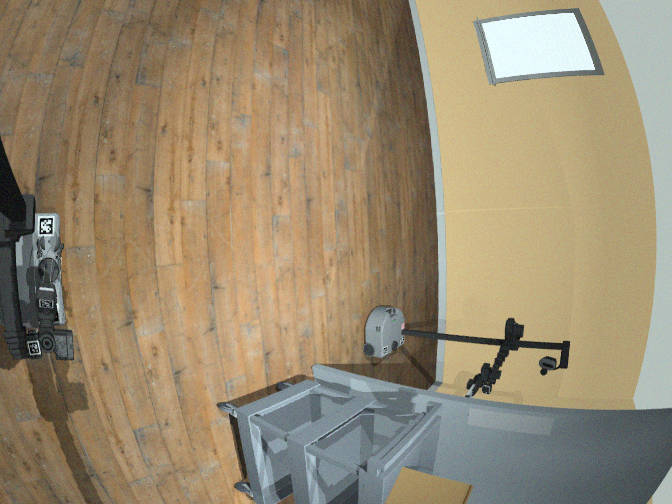

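execute_actions --actions '[{"r2":{"base":{"translate_m":0.93}}}]' --cameras '[]'

execute_actions --actions '[{"r2":{"base":{"rotate_rad":-1.56},"joints":{"lift_m":0.395,"head_tilt_rad":-0.6}}}]' --cameras '[]'

execute_actions --actions '[{"r2":{"joints":{"wrist_yaw_rad":1.57,"gripper_m":0.175}}}]' --cameras '[]'

execute_actions --actions '[{"r2":{"joints":{"wrist_pitch_rad":0.0}}}]' --cameras '["r2_nav_camera","r2_wrist_camera"]'

Scene clock: 375.30 s.
r1.base_odometry: x=-1.805 y=-2.260 heading=+3.104 (m, m, rad; r1's odometry frame)
r1.turned_by_wheels: +0.000 (rad since the last result)
r1.turned_by_imu: +0.001 (rad since the last result)
r1.base_tilt: forward=+0.1 right=-0.4 (deg)
r1.lidar_m: 0.94 0.98 1.32 1.33 1.37 1.86 4.82 4.89 1.24 0.65 0.66 0.82
r1.head_depth_mm: 2837 3096 3272 2462 1939 - 1278 / 2802 3122 3366 2275 2016 - 1290 / 522 570 627 693 - - 1105 / 515 565 619 684 779 893 1038 / 520 566 623 689 770 876 1018 / 515 560 617 681 765 868 1004 / 511 557 609 675 752 853 991
r1.base_status: not commanded
r1.joint_positions: lift_m=+0.780 arm_m=+0.221 wrist_yaw_rad=+0.107 wrist_pitch_rad=-0.023 wrist_roll_rad=+0.000 gripper_m=-0.019 head_pan_rad=-1.563 head_tilt_rad=-0.496
r1.joint_status: not commanded
r1.on_its_own: wrist_yaw_rad is held at +0.092, not at your +0.000, by its stall guard, which is not easing now; wrist_yaw_rad is at rest, and its effort (-14) is outside its rest range (-12 to +12)
r1.motor_effort: left_wheel=+5(5) right_wheel=-9(9) lift_m=+29(29) arm_m=-6(6) wrist_yaw_rad=-14(13) wrist_pitch_rad=+7(8) wrist_roll_rad=+1(1) gripper_m=-19(18) head_pan_rad=-5(5) head_tilt_rad=-1(1) (%)
r1.hand_pose: x=+0.0057 y=-0.6199 z=+0.8888 quat_wxyz=(+0.707, +0.046, -0.705, +0.029) (m; r1's base frame)
r1.wrist_depth_mm: 176 177 178 110 178 - - / 183 182 183 114 183 - - / 188 189 189 117 189 - - / 195 194 195 123 196 - - / 202 201 202 125 203 - - / 209 208 208 128 - - - / 217 217 217 215 217 - -
r2.base_odometry: x=-2.745 y=+2.055 heading=-2.617 (m, m, rad; r2's odometry frame)
r2.turned_by_wheels: +0.000 (rad since the last result)
r2.turned_by_imu: +0.004 (rad since the last result)
r2.base_tilt: forward=+0.1 right=-0.1 (deg)
r2.lidar_m: 2.40 2.47 3.30 4.14 3.51 2.50 2.38 2.44 0.67 0.65 0.67 1.26
r2.head_depth_mm: 2054 2327 2477 1933 1478 1346 1173 / 2036 2310 2467 1927 1554 1344 1174 / 2040 2287 2444 1926 1574 1348 1168 / 2052 2297 2452 1915 1577 1339 1163 / 2035 2272 2428 1918 1577 1344 1170 / 2009 2286 2425 1899 1565 1338 1165 / 2027 2264 2429 1903 1575 1340 1158
r2.base_status: done
r2.joint_positions: lift_m=+0.251 arm_m=+0.001 wrist_yaw_rad=+2.998 wrist_pitch_rad=-0.414 wrist_roll_rad=-0.010 gripper_m=+0.040 head_pan_rad=-0.007 head_tilt_rad=-0.700
r2.joint_status: not commanded
r2.motor_effort: left_wheel=+1(12) right_wheel=-1(7) lift_m=+15(15) arm_m=-1(1) wrist_yaw_rad=+1(2) wrist_pitch_rad=+6(6) wrist_roll_rad=+0(1) gripper_m=-1(0) head_pan_rad=+3(3) head_tilt_rad=+0(0) (%)
r2.hand_pose: x=+0.0109 y=+0.0765 z=+0.2642 quat_wxyz=(+0.195, +0.697, +0.097, +0.683) (m; r2's base frame)
r2.wrist_depth_mm: - - - - - - - / - - - - - - - / 856 - 873 884 912 930 917 / 667 - 678 691 700 697 702 / 550 541 570 555 573 576 581 / 474 - - - 479 480 481 / - - - 407 407 411 413
pictures: none
No camera images: the call's "cameras" was empty. Leave "cameras" out to get every camera's image.

Scene clock: 378.07 s.
r1.base_odometry: x=-1.805 y=-2.260 heading=+3.104 (m, m, rad; r1's odometry frame)
r1.turned_by_wheels: +0.000 (rad since the last result)
r1.turned_by_imu: +0.000 (rad since the last result)
r1.base_tilt: forward=+0.1 right=-0.4 (deg)
r1.lidar_m: 0.94 0.97 1.32 1.33 1.37 1.86 4.81 4.93 1.19 0.65 0.66 0.82
r1.head_depth_mm: 2820 3079 3313 2466 1957 - 1282 / 2818 3106 3308 2266 2021 - 1283 / 522 570 625 693 - - 1104 / 517 564 620 684 781 891 1035 / 520 566 621 689 772 880 1022 / 515 560 616 681 761 868 1004 / 512 557 609 676 753 858 994
r1.base_status: not commanded
r1.joint_positions: lift_m=+0.780 arm_m=+0.221 wrist_yaw_rad=+0.107 wrist_pitch_rad=-0.023 wrist_roll_rad=+0.000 gripper_m=-0.019 head_pan_rad=-1.563 head_tilt_rad=-0.496
r1.joint_status: not commanded
r1.on_its_own: wrist_yaw_rad is held at +0.092, not at your +0.000, by its stall guard, which is not easing now; wrist_yaw_rad is at rest, and its effort (-13) is outside its rest range (-12 to +12)
r1.motor_effort: left_wheel=+4(5) right_wheel=-9(9) lift_m=+29(29) arm_m=-6(6) wrist_yaw_rad=-13(13) wrist_pitch_rad=+8(8) wrist_roll_rad=+1(1) gripper_m=-19(17) head_pan_rad=-5(4) head_tilt_rad=-2(1) (%)
r1.hand_pose: x=+0.0057 y=-0.6199 z=+0.8888 quat_wxyz=(+0.707, +0.046, -0.705, +0.029) (m; r1's base frame)
r1.wrist_depth_mm: 178 177 177 110 177 - - / 183 183 183 114 183 - - / 189 188 188 117 189 - - / 195 195 195 123 195 - - / 202 202 202 124 202 - - / 209 208 208 128 - - - / 217 217 217 214 218 - -
r2.base_odometry: x=-2.745 y=+2.055 heading=+2.106 (m, m, rad; r2's odometry frame)
r2.turned_by_wheels: -1.560 (rad since the last result)
r2.turned_by_imu: -1.554 (rad since the last result)
r2.base_tilt: forward=+0.2 right=-0.1 (deg)
r2.lidar_m: 0.65 0.67 1.26 2.39 2.47 3.27 4.15 3.53 2.50 2.38 2.45 0.68
r2.head_depth_mm: 1432 1574 1769 1904 1680 1433 1220 / - - 1084 783 1047 1259 1205 / 3841 892 981 786 1101 1196 1190 / 3824 824 867 785 1094 1200 1193 / 3840 860 904 787 1090 1198 1188 / 3856 - 1059 803 1058 1318 1212 / 3821 - 1572 1303 1360 1275 1199
r2.base_status: done
r2.joint_positions: lift_m=+0.394 arm_m=+0.001 wrist_yaw_rad=+2.998 wrist_pitch_rad=-0.414 wrist_roll_rad=-0.010 gripper_m=+0.040 head_pan_rad=-0.007 head_tilt_rad=-0.606
r2.joint_status: all done
r2.motor_effort: left_wheel=+2(11) right_wheel=-1(8) lift_m=+48(51) arm_m=-1(1) wrist_yaw_rad=+3(1) wrist_pitch_rad=+6(6) wrist_roll_rad=+0(0) gripper_m=+0(0) head_pan_rad=+3(3) head_tilt_rad=+2(14) (%)
r2.hand_pose: x=+0.0109 y=+0.0765 z=+0.4078 quat_wxyz=(+0.195, +0.697, +0.097, +0.683) (m; r2's base frame)
r2.wrist_depth_mm: - - - - - - - / - - - - - - - / - - - - - - - / 906 - 925 955 952 977 699 / 759 755 782 768 766 780 744 / 631 627 - 642 653 658 661 / 549 550 564 560 558 560 570
pictures: none
No camera images: the call's "cameras" was empty. Leave "cameras" out to get every camera's image.

Scene clock: 379.90 s.
r1.base_odometry: x=-1.805 y=-2.260 heading=+3.104 (m, m, rad; r1's odometry frame)
r1.turned_by_wheels: +0.000 (rad since the last result)
r1.turned_by_imu: +0.000 (rad since the last result)
r1.base_tilt: forward=+0.0 right=-0.4 (deg)
r1.lidar_m: 0.94 0.97 1.32 1.33 1.37 1.87 4.83 4.88 1.19 0.65 0.65 0.82
r1.head_depth_mm: 2860 3097 3305 2448 1946 - 1282 / 2824 3109 3307 2271 2018 - 1284 / 522 570 625 693 - - 1109 / 517 564 618 684 782 892 1037 / 519 566 621 687 771 878 1019 / 515 560 617 681 765 865 1003 / 512 557 611 673 754 856 990
r1.base_status: not commanded
r1.joint_positions: lift_m=+0.780 arm_m=+0.221 wrist_yaw_rad=+0.107 wrist_pitch_rad=-0.023 wrist_roll_rad=+0.000 gripper_m=-0.019 head_pan_rad=-1.563 head_tilt_rad=-0.496
r1.joint_status: not commanded
r1.on_its_own: wrist_yaw_rad is held at +0.092, not at your +0.000, by its stall guard, which is not easing now; wrist_yaw_rad is at rest, and its effort (-13) is outside its rest range (-12 to +12)
r1.motor_effort: left_wheel=+5(5) right_wheel=-9(9) lift_m=+29(29) arm_m=-6(6) wrist_yaw_rad=-13(12) wrist_pitch_rad=+8(8) wrist_roll_rad=+1(1) gripper_m=-18(19) head_pan_rad=-4(4) head_tilt_rad=-2(2) (%)
r1.hand_pose: x=+0.0057 y=-0.6199 z=+0.8888 quat_wxyz=(+0.707, +0.046, -0.705, +0.029) (m; r1's base frame)
r1.wrist_depth_mm: 177 177 177 110 178 - - / 183 183 183 114 184 - - / 189 188 188 118 189 - - / 195 195 194 123 195 - - / 202 201 202 124 202 - - / 209 210 208 129 - - - / 216 216 217 214 218 - -
r2.base_odometry: x=-2.745 y=+2.055 heading=+2.106 (m, m, rad; r2's odometry frame)
r2.turned_by_wheels: +0.000 (rad since the last result)
r2.turned_by_imu: +0.000 (rad since the last result)
r2.base_tilt: forward=+0.2 right=-0.1 (deg)
r2.lidar_m: 0.65 0.67 1.26 2.39 2.46 3.28 4.15 3.53 2.50 2.38 2.44 0.67
r2.head_depth_mm: 1435 1574 1776 1906 1681 1429 1222 / - - 1085 784 1044 1271 1208 / 3846 892 982 785 1096 1206 1193 / 3907 824 867 786 1094 1198 1189 / 3820 860 901 788 1087 1198 1181 / 3867 - 1055 801 1061 1323 1204 / 3794 - 1569 1295 1357 1275 1206
r2.base_status: not commanded
r2.joint_positions: lift_m=+0.394 arm_m=+0.001 wrist_yaw_rad=+1.573 wrist_pitch_rad=-0.414 wrist_roll_rad=-0.010 gripper_m=+0.175 head_pan_rad=-0.007 head_tilt_rad=-0.606
r2.joint_status: all done
r2.motor_effort: left_wheel=+2(2) right_wheel=-1(1) lift_m=+47(47) arm_m=-2(1) wrist_yaw_rad=-5(3) wrist_pitch_rad=+6(6) wrist_roll_rad=+0(0) gripper_m=-1(100) head_pan_rad=+3(4) head_tilt_rad=+2(3) (%)
r2.hand_pose: x=+0.2035 y=-0.1456 z=+0.4078 quat_wxyz=(+0.594, +0.591, -0.382, +0.390) (m; r2's base frame)
r2.wrist_depth_mm: 688 - - 538 - - - / 735 - - - - - - / 713 825 881 883 - - - / 727 742 676 684 965 963 973 / 731 764 754 771 780 810 788 / - 647 650 650 656 - 653 / 518 552 555 562 570 550 574
pictures: none
No camera images: the call's "cameras" was empty. Leave "cameras" out to get every camera's image.

Scene clock: 380.93 s.
r1.base_odometry: x=-1.805 y=-2.260 heading=+3.104 (m, m, rad; r1's odometry frame)
r1.turned_by_wheels: +0.000 (rad since the last result)
r1.turned_by_imu: +0.000 (rad since the last result)
r1.base_tilt: forward=+0.0 right=-0.4 (deg)
r1.lidar_m: 0.94 0.97 1.32 1.33 1.37 1.87 4.83 4.89 1.19 0.65 0.66 0.82
r1.head_depth_mm: 2867 3105 3327 2457 1945 - 1277 / 2805 3105 3323 2267 2026 - 1284 / 523 569 625 692 - - 1108 / 517 564 620 683 781 892 1037 / 519 566 621 688 773 878 1016 / 516 561 615 682 763 868 1007 / 511 557 610 676 754 856 989
r1.base_status: not commanded
r1.joint_positions: lift_m=+0.780 arm_m=+0.221 wrist_yaw_rad=+0.107 wrist_pitch_rad=-0.023 wrist_roll_rad=+0.000 gripper_m=-0.019 head_pan_rad=-1.563 head_tilt_rad=-0.496
r1.joint_status: not commanded
r1.on_its_own: wrist_yaw_rad is held at +0.092, not at your +0.000, by its stall guard, which is not easing now; wrist_yaw_rad is at rest, and its effort (-13) is outside its rest range (-12 to +12)
r1.motor_effort: left_wheel=+5(5) right_wheel=-9(9) lift_m=+29(29) arm_m=-6(6) wrist_yaw_rad=-13(13) wrist_pitch_rad=+8(7) wrist_roll_rad=+1(1) gripper_m=-17(19) head_pan_rad=-4(5) head_tilt_rad=-3(1) (%)
r1.hand_pose: x=+0.0057 y=-0.6199 z=+0.8888 quat_wxyz=(+0.707, +0.046, -0.705, +0.029) (m; r1's base frame)
r1.wrist_depth_mm: 177 177 177 110 177 - - / 182 182 183 114 183 - - / 189 188 188 118 189 - - / 195 195 195 123 196 - - / 201 202 202 125 203 - - / 209 209 208 128 - - - / 217 216 217 214 217 - -
r2.base_odometry: x=-2.745 y=+2.055 heading=+2.106 (m, m, rad; r2's odometry frame)
r2.turned_by_wheels: +0.000 (rad since the last result)
r2.turned_by_imu: +0.000 (rad since the last result)
r2.base_tilt: forward=+0.1 right=-0.1 (deg)
r2.lidar_m: 0.65 0.67 1.26 2.40 2.46 3.29 4.14 3.54 2.50 2.38 2.44 0.67
r2.head_depth_mm: 1432 1576 1771 1905 1686 1431 1216 / - - 1082 782 1042 1271 1204 / 3891 898 981 783 1095 1205 1191 / 3838 824 867 786 1095 1195 1187 / 3886 859 904 787 1094 1198 1187 / 3841 - 1057 803 1059 1326 1207 / 3796 - 1575 1290 1360 1276 1202
r2.base_status: not commanded
r2.joint_positions: lift_m=+0.394 arm_m=+0.001 wrist_yaw_rad=+1.573 wrist_pitch_rad=-0.026 wrist_roll_rad=-0.010 gripper_m=+0.175 head_pan_rad=-0.007 head_tilt_rad=-0.606
r2.joint_status: all done
r2.motor_effort: left_wheel=+2(2) right_wheel=-1(1) lift_m=+48(47) arm_m=-2(1) wrist_yaw_rad=-4(4) wrist_pitch_rad=+11(11) wrist_roll_rad=-1(1) gripper_m=+0(0) head_pan_rad=+3(3) head_tilt_rad=+2(2) (%)
r2.hand_pose: x=+0.2342 y=-0.1455 z=+0.5023 quat_wxyz=(+0.509, +0.505, -0.490, +0.497) (m; r2's base frame)
r2.wrist_depth_mm: 702 - 811 718 - - - / 714 - - - - - - / 735 555 569 572 - - - / 737 572 - - - - - / 702 - - - - - - / - 751 818 834 - - - / 726 632 644 654 861 833 883
pictures: r2_nav_camera (sideways: a quarter turn counterclockwise sets it upright), r2_wrist_camera
camera_calibration (this result's frames):
r2_nav_camera: T_world_to_cam=[[0.568806, -0.00499672, 0.822456, -1.02695], [-0.017131, -0.999837, 0.00577333, 0.0439798], [0.822293, -0.0173734, -0.568799, 0.685767], [0, 0, 0, 1]] pos_world=[0.0209897, 0.0507553, 1.23444]
r2_wrist_camera: T_world_to_cam=[[-0.04737, -0.998624, 0.0224811, -0.155728], [-0.18403, -0.013396, -0.982829, 0.572192], [0.981778, -0.0506938, -0.183143, 0.0217441], [0, 0, 0, 1]] pos_world=[0.076576, -0.146747, 0.56985]
Images, in order (width x height): r2_nav_camera 672x504, r2_wrist_camera 644x364.

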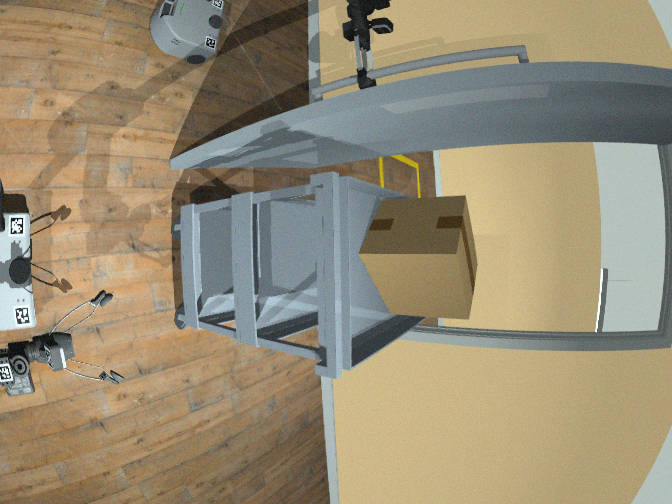

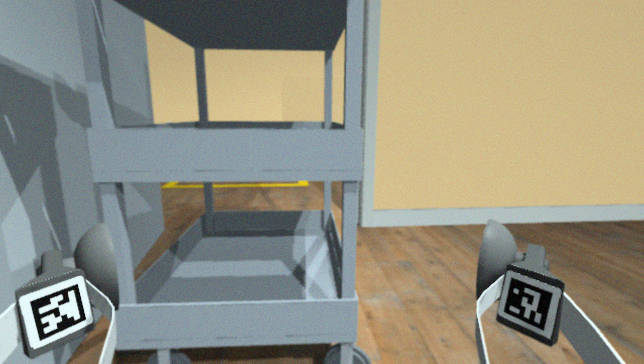

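execute_actions --actions '[{"r2":{"base":{"rotate_rad":0.05}}}]' --cameras '[]'

execute_actions --actions '[{"r2":{"base":{"translate_m":0.6}}}]' --cameras '["r2_nav_camera","r2_wrist_camera"]'

Scene clock: 381.87 s.
r1.base_odometry: x=-1.805 y=-2.260 heading=+3.104 (m, m, rad; r1's odometry frame)
r1.turned_by_wheels: +0.000 (rad since the last result)
r1.turned_by_imu: +0.000 (rad since the last result)
r1.base_tilt: forward=+0.0 right=-0.4 (deg)
r1.lidar_m: 0.94 0.98 1.32 1.33 1.37 1.87 4.81 4.93 1.20 0.65 0.66 0.82
r1.head_depth_mm: 2820 3091 3308 2459 1959 - 1280 / 2826 3109 3319 2270 2021 - 1279 / 523 569 625 692 - - 1106 / 515 564 618 685 781 892 1041 / 519 565 622 688 772 878 1020 / 515 561 614 680 762 867 1003 / 511 557 609 673 753 856 990
r1.base_status: not commanded
r1.joint_positions: lift_m=+0.780 arm_m=+0.221 wrist_yaw_rad=+0.107 wrist_pitch_rad=-0.023 wrist_roll_rad=+0.000 gripper_m=-0.019 head_pan_rad=-1.563 head_tilt_rad=-0.496
r1.joint_status: not commanded
r1.on_its_own: wrist_yaw_rad is held at +0.092, not at your +0.000, by its stall guard, which is not easing now; wrist_yaw_rad is at rest, and its effort (-13) is outside its rest range (-12 to +12)
r1.motor_effort: left_wheel=+5(4) right_wheel=-9(9) lift_m=+29(29) arm_m=-6(6) wrist_yaw_rad=-13(14) wrist_pitch_rad=+8(8) wrist_roll_rad=+1(1) gripper_m=-19(18) head_pan_rad=-5(4) head_tilt_rad=-2(2) (%)
r1.hand_pose: x=+0.0057 y=-0.6199 z=+0.8888 quat_wxyz=(+0.707, +0.046, -0.705, +0.029) (m; r1's base frame)
r1.wrist_depth_mm: 178 177 177 110 178 - - / 182 183 182 114 183 - - / 189 188 189 117 189 - - / 195 194 195 123 196 - - / 201 201 201 125 202 - - / 208 209 209 129 - - - / 217 216 217 214 217 - -
r2.base_odometry: x=-2.745 y=+2.055 heading=+2.156 (m, m, rad; r2's odometry frame)
r2.turned_by_wheels: +0.050 (rad since the last result)
r2.turned_by_imu: +0.050 (rad since the last result)
r2.base_tilt: forward=+0.2 right=-0.1 (deg)
r2.lidar_m: 0.65 0.76 1.26 2.40 2.49 3.46 4.15 3.33 2.47 2.38 2.37 0.66
r2.head_depth_mm: 3705 1608 1718 827 1637 1428 1223 / 3839 941 1020 775 1098 1104 1193 / 3811 870 916 780 1101 1205 1192 / 3890 813 859 787 1096 1199 1191 / 3857 890 967 875 1094 1198 1213 / - - 2893 802 1565 1383 1211 / 1321 1270 1227 1183 1142 1189 1208
r2.base_status: done
r2.joint_positions: lift_m=+0.394 arm_m=+0.001 wrist_yaw_rad=+1.573 wrist_pitch_rad=-0.026 wrist_roll_rad=-0.010 gripper_m=+0.175 head_pan_rad=-0.007 head_tilt_rad=-0.606
r2.joint_status: not commanded
r2.motor_effort: left_wheel=-1(6) right_wheel=+2(4) lift_m=+47(47) arm_m=-1(2) wrist_yaw_rad=-3(4) wrist_pitch_rad=+11(11) wrist_roll_rad=+0(0) gripper_m=+0(1) head_pan_rad=+1(3) head_tilt_rad=+3(2) (%)
r2.hand_pose: x=+0.2342 y=-0.1456 z=+0.5024 quat_wxyz=(+0.509, +0.504, -0.490, +0.497) (m; r2's base frame)
r2.wrist_depth_mm: 675 868 805 798 - - - / 679 - - - - - - / 663 559 569 566 - - - / 664 843 - 574 - - - / 644 986 - - - - - / 804 734 833 833 - - - / 742 790 644 642 863 820 867
pictures: none
No camera images: the call's "cameras" was empty. Leave "cameras" out to get every camera's image.

Scene clock: 389.13 s.
r1.base_odometry: x=-1.805 y=-2.260 heading=+3.104 (m, m, rad; r1's odometry frame)
r1.turned_by_wheels: +0.000 (rad since the last result)
r1.turned_by_imu: +0.001 (rad since the last result)
r1.base_tilt: forward=+0.1 right=-0.4 (deg)
r1.lidar_m: 0.94 0.97 1.32 1.33 1.37 1.86 4.83 4.90 3.56 0.65 0.65 0.82
r1.head_depth_mm: 762 2974 3182 2460 1048 - 1277 / 836 3125 3273 1311 1054 - 1277 / 521 570 626 694 - - 1102 / 515 564 619 685 779 894 1035 / 520 566 623 688 773 878 1022 / 516 561 616 681 762 867 1008 / 511 556 610 675 755 854 993
r1.base_status: not commanded
r1.joint_positions: lift_m=+0.780 arm_m=+0.221 wrist_yaw_rad=+0.107 wrist_pitch_rad=-0.023 wrist_roll_rad=+0.000 gripper_m=-0.019 head_pan_rad=-1.563 head_tilt_rad=-0.496
r1.joint_status: not commanded
r1.on_its_own: wrist_yaw_rad is held at +0.092, not at your +0.000, by its stall guard, which is not easing now; wrist_yaw_rad is at rest, and its effort (-13) is outside its rest range (-12 to +12)
r1.motor_effort: left_wheel=+5(5) right_wheel=-8(9) lift_m=+29(29) arm_m=-6(6) wrist_yaw_rad=-13(14) wrist_pitch_rad=+8(8) wrist_roll_rad=+1(1) gripper_m=-19(18) head_pan_rad=-5(5) head_tilt_rad=-1(2) (%)
r1.hand_pose: x=+0.0057 y=-0.6199 z=+0.8888 quat_wxyz=(+0.707, +0.046, -0.705, +0.029) (m; r1's base frame)
r1.wrist_depth_mm: 177 178 178 110 178 - - / 182 183 183 114 183 - - / 188 188 189 117 189 - - / 195 195 195 123 195 - - / 202 202 201 124 202 - - / 208 209 208 129 623 507 - / 216 216 217 214 218 457 -
r2.base_odometry: x=-3.076 y=+2.555 heading=+2.156 (m, m, rad; r2's odometry frame)
r2.turned_by_wheels: +0.000 (rad since the last result)
r2.turned_by_imu: -0.056 (rad since the last result)
r2.base_tilt: forward=+0.2 right=-0.1 (deg)
r2.lidar_m: 0.21 0.22 0.25 0.36 2.46 3.27 4.75 3.56 2.51 2.38 1.62 0.25
r2.head_depth_mm: 3417 3695 2811 1339 630 552 446 / 3379 3725 2941 2183 655 557 457 / 3400 3689 620 756 671 555 455 / 3371 3680 541 564 633 554 473 / 3347 3576 512 455 519 546 472 / 3366 3664 508 432 516 552 471 / 3320 3621 507 474 575 551 470
r2.base_status: done
r2.joint_positions: lift_m=+0.394 arm_m=+0.001 wrist_yaw_rad=+1.653 wrist_pitch_rad=-0.027 wrist_roll_rad=-0.010 gripper_m=+0.175 head_pan_rad=-0.007 head_tilt_rad=-0.605
r2.joint_status: not commanded
r2.on_its_own: wrist_yaw_rad is held at +1.637, not at your +1.570, by its stall guard, which is not easing now; wrist_yaw_rad is at rest, and its effort (-19) is outside its rest range (-12 to +12)
r2.motor_effort: left_wheel=+2(11) right_wheel=+1(25) lift_m=+47(48) arm_m=+1(2) wrist_yaw_rad=-19(59) wrist_pitch_rad=+11(12) wrist_roll_rad=+0(1) gripper_m=-3(4) head_pan_rad=+3(2) head_tilt_rad=+2(2) (%)
r2.hand_pose: x=+0.2333 y=-0.1249 z=+0.5020 quat_wxyz=(+0.489, +0.524, -0.469, +0.516) (m; r2's base frame)
r2.wrist_depth_mm: 705 - - - - 949 977 / 713 - - - - 995 991 / 635 718 774 796 400 - - / 158 166 176 186 199 - - / 159 170 180 193 207 - - / - 176 185 200 215 - - / 567 574 614 614 801 827 864
pictures: r2_nav_camera (sideways: a quarter turn counterclockwise sets it upright), r2_wrist_camera
camera_calibration (this result's frames):
r2_nav_camera: T_world_to_cam=[[0.568318, -0.00499329, 0.822794, -1.02739], [-0.0171343, -0.999837, 0.00576723, 0.0439877], [0.822631, -0.0173756, -0.56831, 0.68513], [0, 0, 0, 1]] pos_world=[0.0210298, 0.050755, 1.23444]
r2_wrist_camera: T_world_to_cam=[[0.0326773, -0.999205, 0.0228404, -0.154092], [-0.183476, -0.0284614, -0.982612, 0.569924], [0.982481, 0.0279185, -0.18426, 0.0338381], [0, 0, 0, 1]] pos_world=[0.0763576, -0.138693, 0.569769]
Images, in order (width x height): r2_nav_camera 672x504, r2_wrist_camera 644x364.

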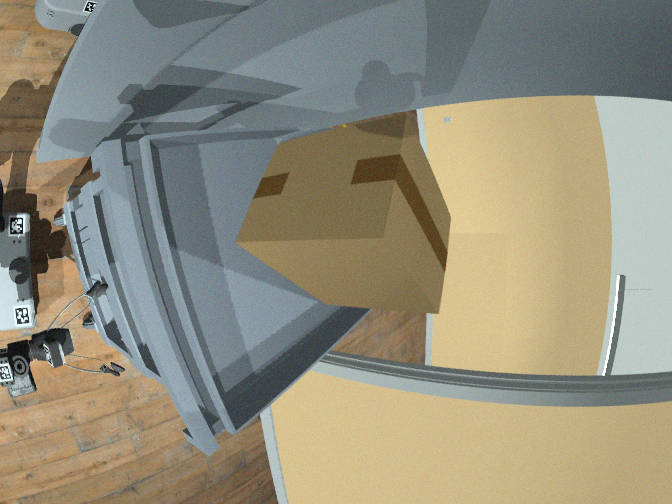

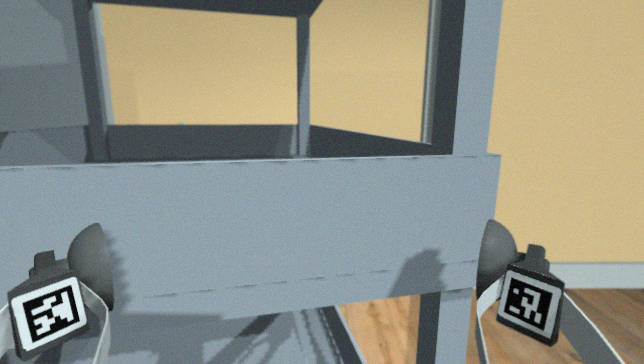

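execute_actions --actions '[{"r2":{"base":{"translate_m":-0.08}}}]' --cameras '[]'

execute_actions --actions '[{"r2":{"joints":{"gripper_m":0.0,"arm_m":0.16,"wrist_yaw_rad":1.57}}}]' --cameras '["r2_wrist_camera"]'

Scene clock: 391.53 s.
r1.base_odometry: x=-1.805 y=-2.260 heading=+3.104 (m, m, rad; r1's odometry frame)
r1.turned_by_wheels: +0.000 (rad since the last result)
r1.turned_by_imu: +0.000 (rad since the last result)
r1.base_tilt: forward=+0.0 right=-0.3 (deg)
r1.lidar_m: 0.94 0.97 1.33 1.33 1.37 1.86 4.84 4.92 0.93 0.65 0.66 0.82
r1.head_depth_mm: 845 3048 3240 1202 1057 - 1278 / 2794 3092 3288 2471 2032 - 1282 / 522 569 624 693 - - 1103 / 518 564 619 683 780 892 1037 / 520 566 621 688 774 878 1019 / 515 560 616 681 764 865 1005 / 511 555 610 674 753 854 989
r1.base_status: not commanded
r1.joint_positions: lift_m=+0.780 arm_m=+0.221 wrist_yaw_rad=+0.107 wrist_pitch_rad=-0.023 wrist_roll_rad=+0.000 gripper_m=-0.019 head_pan_rad=-1.563 head_tilt_rad=-0.496
r1.joint_status: not commanded
r1.on_its_own: wrist_yaw_rad is held at +0.092, not at your +0.000, by its stall guard, which is not easing now; wrist_yaw_rad is at rest, and its effort (-13) is outside its rest range (-12 to +12)
r1.motor_effort: left_wheel=+5(5) right_wheel=-9(9) lift_m=+29(29) arm_m=-6(6) wrist_yaw_rad=-13(13) wrist_pitch_rad=+8(7) wrist_roll_rad=+1(1) gripper_m=-19(18) head_pan_rad=-4(4) head_tilt_rad=-1(3) (%)
r1.hand_pose: x=+0.0057 y=-0.6199 z=+0.8888 quat_wxyz=(+0.707, +0.046, -0.705, +0.029) (m; r1's base frame)
r1.wrist_depth_mm: 177 177 177 110 178 - 391 / 182 182 183 114 183 - - / 188 189 188 118 189 - - / 195 194 195 123 195 - - / 201 202 202 125 202 - - / 209 209 208 129 765 677 - / 216 218 216 213 217 511 436
r2.base_odometry: x=-3.032 y=+2.489 heading=+2.156 (m, m, rad; r2's odometry frame)
r2.turned_by_wheels: +0.000 (rad since the last result)
r2.turned_by_imu: +0.000 (rad since the last result)
r2.base_tilt: forward=+0.2 right=-0.1 (deg)
r2.lidar_m: 0.29 0.29 0.38 1.05 2.46 3.27 4.65 3.58 2.51 2.38 1.74 0.34
r2.head_depth_mm: 3498 3712 1330 1411 638 514 1147 / 3466 3772 2939 800 674 513 736 / 3454 3732 743 801 671 556 731 / 3411 3728 592 664 670 555 489 / 3434 3647 522 544 615 552 464 / 3421 3639 511 548 629 552 442 / 3407 3691 533 602 657 552 432
r2.base_status: done
r2.joint_positions: lift_m=+0.394 arm_m=+0.001 wrist_yaw_rad=+1.640 wrist_pitch_rad=-0.025 wrist_roll_rad=-0.010 gripper_m=+0.175 head_pan_rad=-0.007 head_tilt_rad=-0.605
r2.joint_status: not commanded
r2.on_its_own: wrist_yaw_rad is held at +1.637, not at your +1.570, by its stall guard, which is not easing now
r2.motor_effort: left_wheel=+1(5) right_wheel=+0(4) lift_m=+47(47) arm_m=+0(1) wrist_yaw_rad=-3(20) wrist_pitch_rad=+11(11) wrist_roll_rad=+0(0) gripper_m=-1(3) head_pan_rad=+3(3) head_tilt_rad=+2(2) (%)
r2.hand_pose: x=+0.2336 y=-0.1282 z=+0.5025 quat_wxyz=(+0.492, +0.520, -0.473, +0.514) (m; r2's base frame)
r2.wrist_depth_mm: 732 716 - - - - - / 752 - - - - - - / 623 784 841 841 307 - - / 223 236 252 269 290 - - / 229 244 259 278 302 - - / - 778 834 891 - - - / 588 628 635 606 844 843 878
pictures: none
No camera images: the call's "cameras" was empty. Leave "cameras" out to get every camera's image.

Scene clock: 393.97 s.
r1.base_odometry: x=-1.805 y=-2.260 heading=+3.104 (m, m, rad; r1's odometry frame)
r1.turned_by_wheels: +0.000 (rad since the last result)
r1.turned_by_imu: +0.000 (rad since the last result)
r1.base_tilt: forward=+0.1 right=-0.3 (deg)
r1.lidar_m: 0.94 0.97 1.32 1.33 1.37 1.86 4.82 4.92 0.93 0.65 0.66 0.82
r1.head_depth_mm: 844 3084 3226 1208 1056 - 1283 / 2809 3103 3321 2270 2018 - 1287 / 523 570 626 692 - - 1112 / 516 563 619 683 781 891 1033 / 520 566 622 688 773 878 1021 / 516 561 615 681 762 867 1004 / 511 556 610 676 756 856 989
r1.base_status: not commanded
r1.joint_positions: lift_m=+0.780 arm_m=+0.221 wrist_yaw_rad=+0.107 wrist_pitch_rad=-0.023 wrist_roll_rad=+0.000 gripper_m=-0.019 head_pan_rad=-1.563 head_tilt_rad=-0.496
r1.joint_status: not commanded
r1.on_its_own: wrist_yaw_rad is held at +0.092, not at your +0.000, by its stall guard, which is not easing now; wrist_yaw_rad is at rest, and its effort (-13) is outside its rest range (-12 to +12)
r1.motor_effort: left_wheel=+5(5) right_wheel=-9(8) lift_m=+29(29) arm_m=-6(6) wrist_yaw_rad=-13(13) wrist_pitch_rad=+8(8) wrist_roll_rad=+1(1) gripper_m=-19(19) head_pan_rad=-5(4) head_tilt_rad=-2(2) (%)
r1.hand_pose: x=+0.0057 y=-0.6199 z=+0.8888 quat_wxyz=(+0.707, +0.046, -0.705, +0.029) (m; r1's base frame)
r1.wrist_depth_mm: 177 177 177 110 177 - 389 / 182 183 182 114 183 - - / 188 189 188 117 189 - - / 195 195 196 123 195 - - / 202 201 201 125 202 - - / 209 208 208 128 941 685 - / 216 216 217 214 218 506 438
r2.base_odometry: x=-3.032 y=+2.489 heading=+2.156 (m, m, rad; r2's odometry frame)
r2.turned_by_wheels: +0.000 (rad since the last result)
r2.turned_by_imu: +0.001 (rad since the last result)
r2.base_tilt: forward=+0.1 right=+0.0 (deg)
r2.lidar_m: 0.29 0.29 0.38 1.05 2.45 3.26 4.67 3.58 2.50 2.38 1.74 0.34
r2.head_depth_mm: 3502 3689 1331 1407 637 515 1144 / 3412 3790 2951 802 673 513 736 / 3439 3794 745 802 672 556 728 / 3384 3707 591 663 671 554 489 / 3438 3629 522 546 615 553 465 / 3402 3629 510 549 628 553 442 / 3394 3692 534 601 656 551 432
r2.base_status: not commanded
r2.joint_positions: lift_m=+0.394 arm_m=+0.160 wrist_yaw_rad=+1.572 wrist_pitch_rad=-0.025 wrist_roll_rad=-0.010 gripper_m=+0.000 head_pan_rad=-0.007 head_tilt_rad=-0.605
r2.joint_status: all done
r2.motor_effort: left_wheel=+2(1) right_wheel=+0(0) lift_m=+47(47) arm_m=+3(3) wrist_yaw_rad=-1(5) wrist_pitch_rad=+11(11) wrist_roll_rad=+0(0) gripper_m=-4(100) head_pan_rad=+3(4) head_tilt_rad=+2(2) (%)
r2.hand_pose: x=+0.2342 y=-0.3044 z=+0.5025 quat_wxyz=(+0.509, +0.504, -0.490, +0.496) (m; r2's base frame)
r2.wrist_depth_mm: - - - - - - - / - - - - - - - / 768 822 - - - - - / 254 271 294 - - - - / 260 279 309 - - - - / 777 815 796 - - - - / 630 631 795 855 871 862 864
pictures: r2_wrist_camera
camera_calibration (this result's frames):
r2_wrist_camera: T_world_to_cam=[[-0.0487762, -0.998551, 0.0227464, -0.314199], [-0.18335, -0.013435, -0.982956, 0.57017], [0.981837, -0.0521154, -0.182429, 0.0129006], [0, 0, 0, 1]] pos_world=[0.0765487, -0.305411, 0.569952]
Images, in order (width x height): r2_wrist_camera 644x364.

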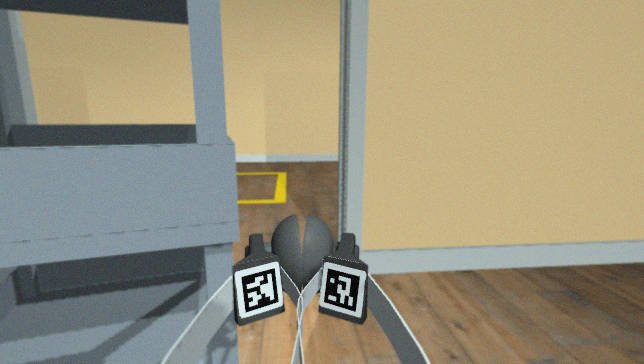

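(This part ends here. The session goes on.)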